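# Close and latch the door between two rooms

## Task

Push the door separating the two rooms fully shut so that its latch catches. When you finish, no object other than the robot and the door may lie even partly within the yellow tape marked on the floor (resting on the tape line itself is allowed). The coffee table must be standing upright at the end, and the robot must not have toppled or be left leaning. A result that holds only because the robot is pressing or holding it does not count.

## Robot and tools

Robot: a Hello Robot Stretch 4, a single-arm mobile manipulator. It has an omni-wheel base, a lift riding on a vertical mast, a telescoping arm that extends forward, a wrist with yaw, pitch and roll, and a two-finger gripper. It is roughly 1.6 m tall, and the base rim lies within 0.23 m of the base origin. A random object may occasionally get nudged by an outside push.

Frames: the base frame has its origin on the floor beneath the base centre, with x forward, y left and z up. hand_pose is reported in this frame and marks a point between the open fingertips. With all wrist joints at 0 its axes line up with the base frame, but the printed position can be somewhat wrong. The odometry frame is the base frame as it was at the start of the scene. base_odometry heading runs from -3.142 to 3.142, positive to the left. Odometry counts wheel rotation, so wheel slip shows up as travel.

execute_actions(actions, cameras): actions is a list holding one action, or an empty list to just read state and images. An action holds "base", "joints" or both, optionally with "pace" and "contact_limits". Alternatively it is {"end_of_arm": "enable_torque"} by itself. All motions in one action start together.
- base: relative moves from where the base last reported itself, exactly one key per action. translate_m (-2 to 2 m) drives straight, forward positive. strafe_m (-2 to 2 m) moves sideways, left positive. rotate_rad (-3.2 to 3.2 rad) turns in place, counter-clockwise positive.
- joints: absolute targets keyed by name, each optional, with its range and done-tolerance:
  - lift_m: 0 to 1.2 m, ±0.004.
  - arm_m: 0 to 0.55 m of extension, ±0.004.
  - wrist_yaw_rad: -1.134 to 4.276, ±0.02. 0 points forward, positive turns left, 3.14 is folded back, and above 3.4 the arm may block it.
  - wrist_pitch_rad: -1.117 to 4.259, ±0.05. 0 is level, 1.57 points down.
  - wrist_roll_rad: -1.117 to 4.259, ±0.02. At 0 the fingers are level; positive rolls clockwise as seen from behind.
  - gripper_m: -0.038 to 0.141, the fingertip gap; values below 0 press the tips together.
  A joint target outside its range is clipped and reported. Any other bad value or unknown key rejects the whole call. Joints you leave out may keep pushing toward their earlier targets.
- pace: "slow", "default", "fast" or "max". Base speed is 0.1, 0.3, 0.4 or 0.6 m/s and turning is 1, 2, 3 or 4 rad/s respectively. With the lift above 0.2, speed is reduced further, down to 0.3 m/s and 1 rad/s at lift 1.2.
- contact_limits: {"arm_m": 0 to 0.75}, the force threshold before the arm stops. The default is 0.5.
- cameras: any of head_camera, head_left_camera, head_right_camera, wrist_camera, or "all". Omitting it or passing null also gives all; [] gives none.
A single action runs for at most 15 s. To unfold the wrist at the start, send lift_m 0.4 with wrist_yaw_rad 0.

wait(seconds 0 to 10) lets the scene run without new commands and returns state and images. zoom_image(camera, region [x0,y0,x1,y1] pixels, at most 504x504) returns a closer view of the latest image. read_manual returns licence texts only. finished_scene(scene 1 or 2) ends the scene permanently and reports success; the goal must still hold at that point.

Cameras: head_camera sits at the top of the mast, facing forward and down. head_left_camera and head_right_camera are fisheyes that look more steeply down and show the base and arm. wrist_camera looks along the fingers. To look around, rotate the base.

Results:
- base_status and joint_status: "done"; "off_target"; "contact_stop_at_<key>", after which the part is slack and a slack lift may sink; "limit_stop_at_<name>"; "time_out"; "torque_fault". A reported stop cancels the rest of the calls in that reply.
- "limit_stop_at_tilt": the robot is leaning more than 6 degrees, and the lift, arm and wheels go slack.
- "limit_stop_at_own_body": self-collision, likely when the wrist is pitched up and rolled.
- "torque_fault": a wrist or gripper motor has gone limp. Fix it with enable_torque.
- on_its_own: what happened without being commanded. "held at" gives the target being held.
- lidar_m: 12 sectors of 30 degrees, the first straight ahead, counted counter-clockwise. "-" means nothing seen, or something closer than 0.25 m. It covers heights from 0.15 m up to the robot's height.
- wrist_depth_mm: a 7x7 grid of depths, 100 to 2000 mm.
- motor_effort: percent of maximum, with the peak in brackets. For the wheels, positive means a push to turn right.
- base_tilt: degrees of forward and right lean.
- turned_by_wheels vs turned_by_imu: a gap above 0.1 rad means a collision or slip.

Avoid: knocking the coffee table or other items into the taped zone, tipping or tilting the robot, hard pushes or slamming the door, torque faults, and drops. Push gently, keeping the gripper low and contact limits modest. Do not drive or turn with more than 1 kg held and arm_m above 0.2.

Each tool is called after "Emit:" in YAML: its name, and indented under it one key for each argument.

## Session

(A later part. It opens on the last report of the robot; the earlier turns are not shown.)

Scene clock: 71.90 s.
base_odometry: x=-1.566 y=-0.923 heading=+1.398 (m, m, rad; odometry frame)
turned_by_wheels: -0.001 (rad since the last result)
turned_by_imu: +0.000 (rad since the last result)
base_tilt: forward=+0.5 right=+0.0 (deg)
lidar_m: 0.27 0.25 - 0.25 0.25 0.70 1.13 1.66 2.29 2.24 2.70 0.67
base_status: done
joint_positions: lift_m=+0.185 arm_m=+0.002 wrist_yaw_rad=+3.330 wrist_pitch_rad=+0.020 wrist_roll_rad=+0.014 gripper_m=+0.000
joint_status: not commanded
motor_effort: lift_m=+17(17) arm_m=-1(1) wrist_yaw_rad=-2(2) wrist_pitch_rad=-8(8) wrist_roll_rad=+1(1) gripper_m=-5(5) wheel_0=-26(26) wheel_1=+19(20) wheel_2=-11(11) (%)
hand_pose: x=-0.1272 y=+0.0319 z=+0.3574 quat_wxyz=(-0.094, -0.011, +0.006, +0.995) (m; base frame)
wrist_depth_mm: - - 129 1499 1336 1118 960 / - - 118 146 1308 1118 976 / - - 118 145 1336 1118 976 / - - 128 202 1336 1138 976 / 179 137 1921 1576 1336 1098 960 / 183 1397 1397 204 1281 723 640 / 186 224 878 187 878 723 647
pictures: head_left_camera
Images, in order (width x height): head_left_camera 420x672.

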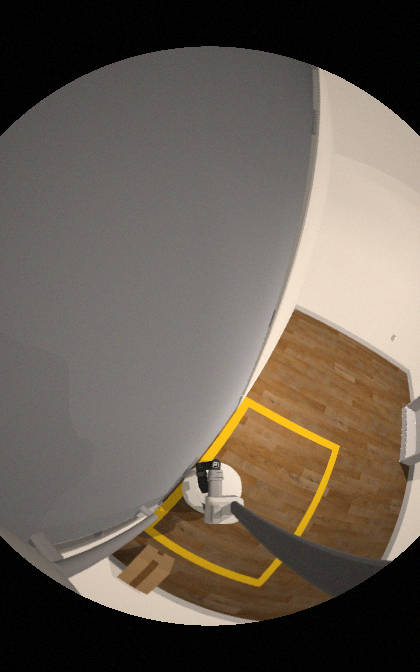

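Emit:
execute_actions:
  actions:
    - {"base": {"strafe_m": 0.025}, "pace": "slow"}
  cameras: ["head_left_camera"]

Emit:
zoom_image:
  camera: "head_left_camera"
  region: [60, 440, 220, 580]

Scene clock: 73.73 s.
base_odometry: x=-1.589 y=-0.919 heading=+1.397 (m, m, rad; odometry frame)
turned_by_wheels: -0.001 (rad since the last result)
turned_by_imu: -0.009 (rad since the last result)
base_tilt: forward=+0.5 right=+0.0 (deg)
lidar_m: 0.28 0.25 - 0.25 0.25 0.68 1.15 1.64 2.29 2.25 2.71 0.65
base_status: done
joint_positions: lift_m=+0.185 arm_m=+0.002 wrist_yaw_rad=+3.330 wrist_pitch_rad=+0.020 wrist_roll_rad=+0.014 gripper_m=+0.000
joint_status: not commanded
motor_effort: lift_m=+18(17) arm_m=-1(1) wrist_yaw_rad=-2(2) wrist_pitch_rad=-8(9) wrist_roll_rad=+2(2) gripper_m=-9(7) wheel_0=-24(31) wheel_1=+18(20) wheel_2=-12(13) (%)
hand_pose: x=-0.1272 y=+0.0319 z=+0.3574 quat_wxyz=(-0.094, -0.011, +0.006, +0.995) (m; base frame)
wrist_depth_mm: - - 130 1499 1308 1098 976 / - - 118 146 1336 1118 976 / - - 118 145 1336 1118 991 / - - 128 202 1308 1118 991 / 180 137 1863 1576 1308 1078 960 / 184 1366 1366 204 1281 723 654 / 185 223 866 187 878 723 647
pictures: head_left_camera
Images, in order (width x height): head_left_camera 420x672.

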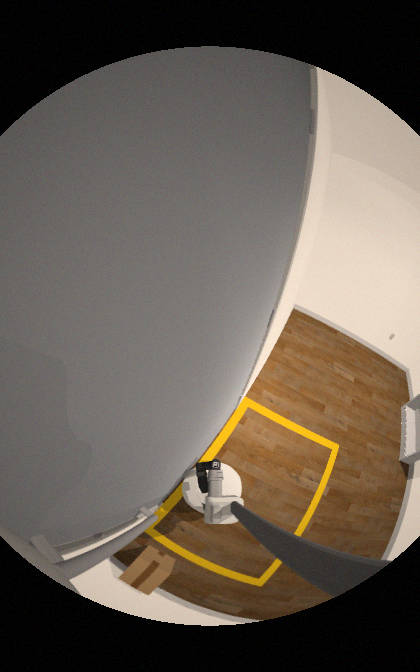

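Region (60, 440, 220, 580) of head_left_camera's 420x672 image, scaled by 3.150, with more detail than that image has; it fills the top 441 rows of this view, and the rest is white.

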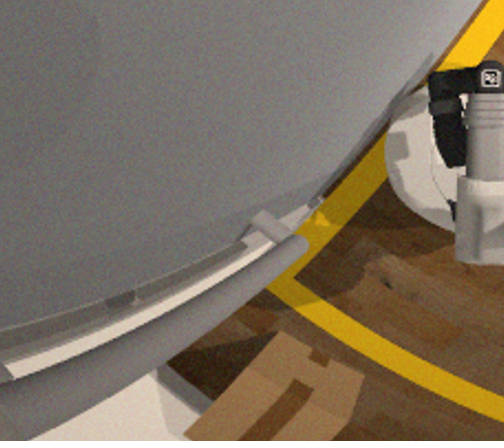

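Emit:
execute_actions:
  actions:
    - {"base": {"strafe_m": -0.2}, "pace": "fast"}
  cameras: ["head_left_camera", "head_camera", "head_right_camera"]

Emit:
zoom_image:
  camera: "head_left_camera"
  region: [90, 390, 250, 550]

Scene clock: 75.87 s.
base_odometry: x=-1.392 y=-0.954 heading=+1.397 (m, m, rad; odometry frame)
turned_by_wheels: +0.000 (rad since the last result)
turned_by_imu: -0.001 (rad since the last result)
base_tilt: forward=+0.5 right=+0.1 (deg)
lidar_m: 0.49 0.36 0.33 0.36 0.43 0.79 1.25 1.77 2.12 2.04 2.57 1.22
base_status: done
joint_positions: lift_m=+0.185 arm_m=+0.002 wrist_yaw_rad=+3.330 wrist_pitch_rad=+0.020 wrist_roll_rad=+0.014 gripper_m=+0.000
joint_status: not commanded
motor_effort: lift_m=+17(18) arm_m=-1(1) wrist_yaw_rad=-2(2) wrist_pitch_rad=-7(8) wrist_roll_rad=+2(2) gripper_m=-8(4) wheel_0=-3(21) wheel_1=+2(17) wheel_2=-1(10) (%)
hand_pose: x=-0.1272 y=+0.0319 z=+0.3574 quat_wxyz=(-0.094, -0.011, +0.006, +0.995) (m; base frame)
wrist_depth_mm: - - 129 1661 1430 1229 1078 / - - 118 146 1464 1229 1078 / - - 118 145 1464 1205 1078 / - - 128 202 1430 1205 1078 / 180 137 1983 1808 1430 1229 1060 / 185 1397 1397 204 1397 1205 732 / 186 223 866 187 866 1042 732
pictures: head_camera, head_left_camera, head_right_camera
Images, in order (width x height): head_camera 420x560, head_left_camera 420x672, head_right_camera 420x672.

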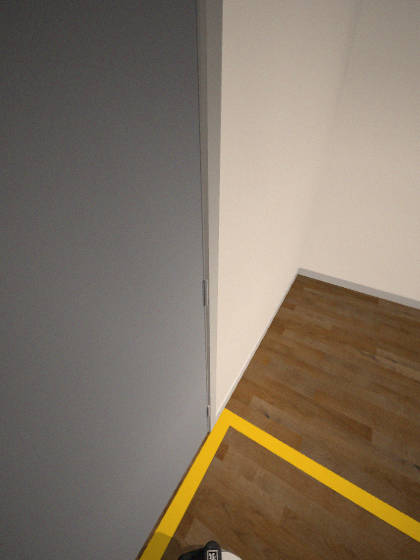

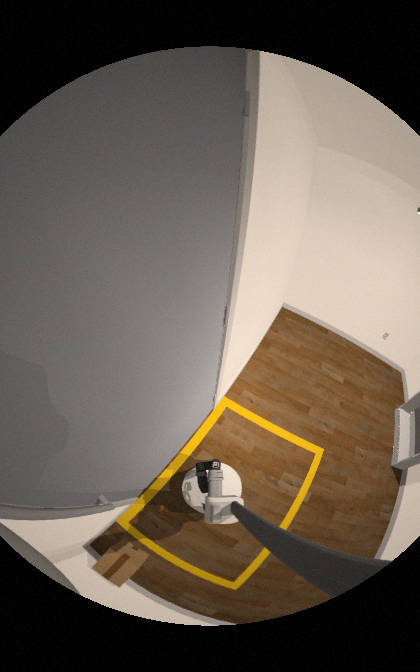

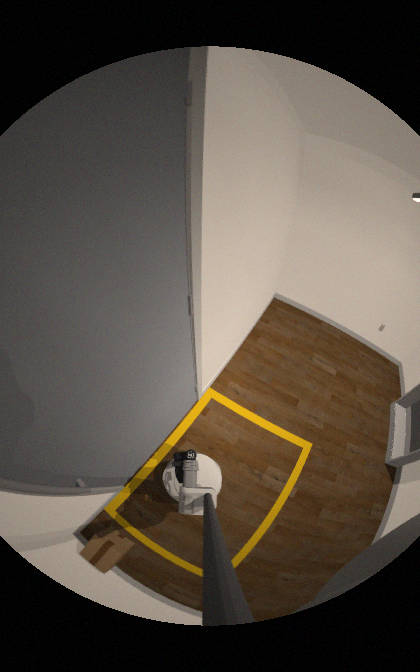

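Region (90, 390, 250, 550) of head_left_camera's 420x672 image, scaled by 3.150, with more detail than that image has.

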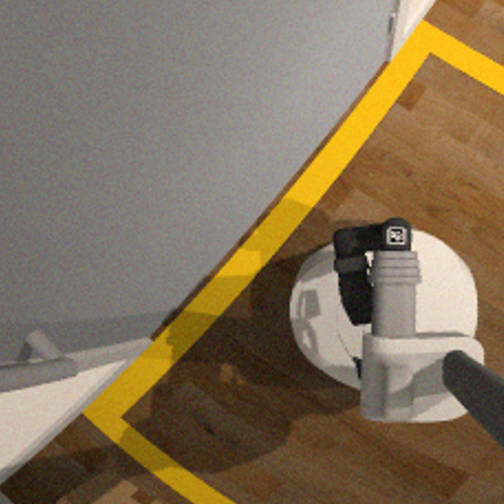

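Emit:
zoom_image:
  camera: "head_left_camera"
  region: [110, 470, 170, 530]

Emit:
zoom_image:
  camera: "head_left_camera"
  region: [175, 390, 235, 450]

Emit:
zoom_image:
  camera: "head_left_camera"
  region: [0, 460, 140, 540]

Region (110, 470, 170, 530) of head_left_camera's 420x672 image, scaled by 8.400, with more detail than that image has.

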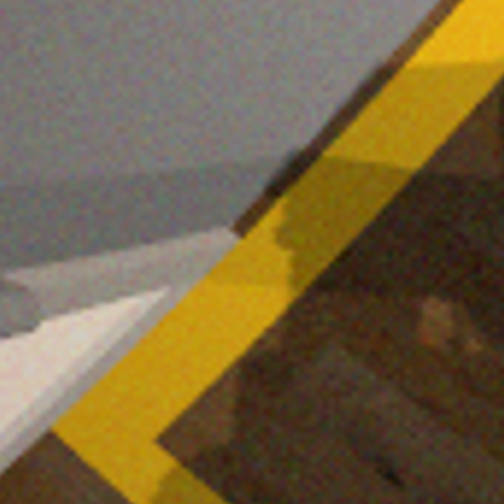

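Region (175, 390, 235, 450) of head_left_camera's 420x672 image, scaled by 8.400, with more detail than that image has.

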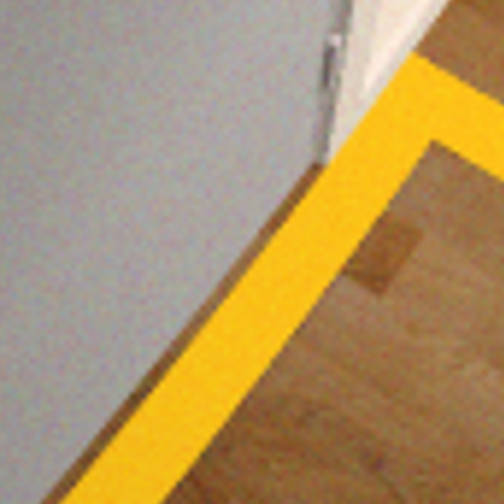

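Region (0, 460, 140, 540) of head_left_camera's 420x672 image, scaled by 3.600, with more detail than that image has; it fills the top 288 rows of this view, and the rest is white.

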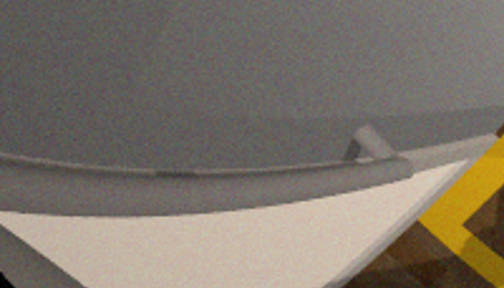

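Emit:
finished_scene:
  scene: 2

The scene is finished: the task was done.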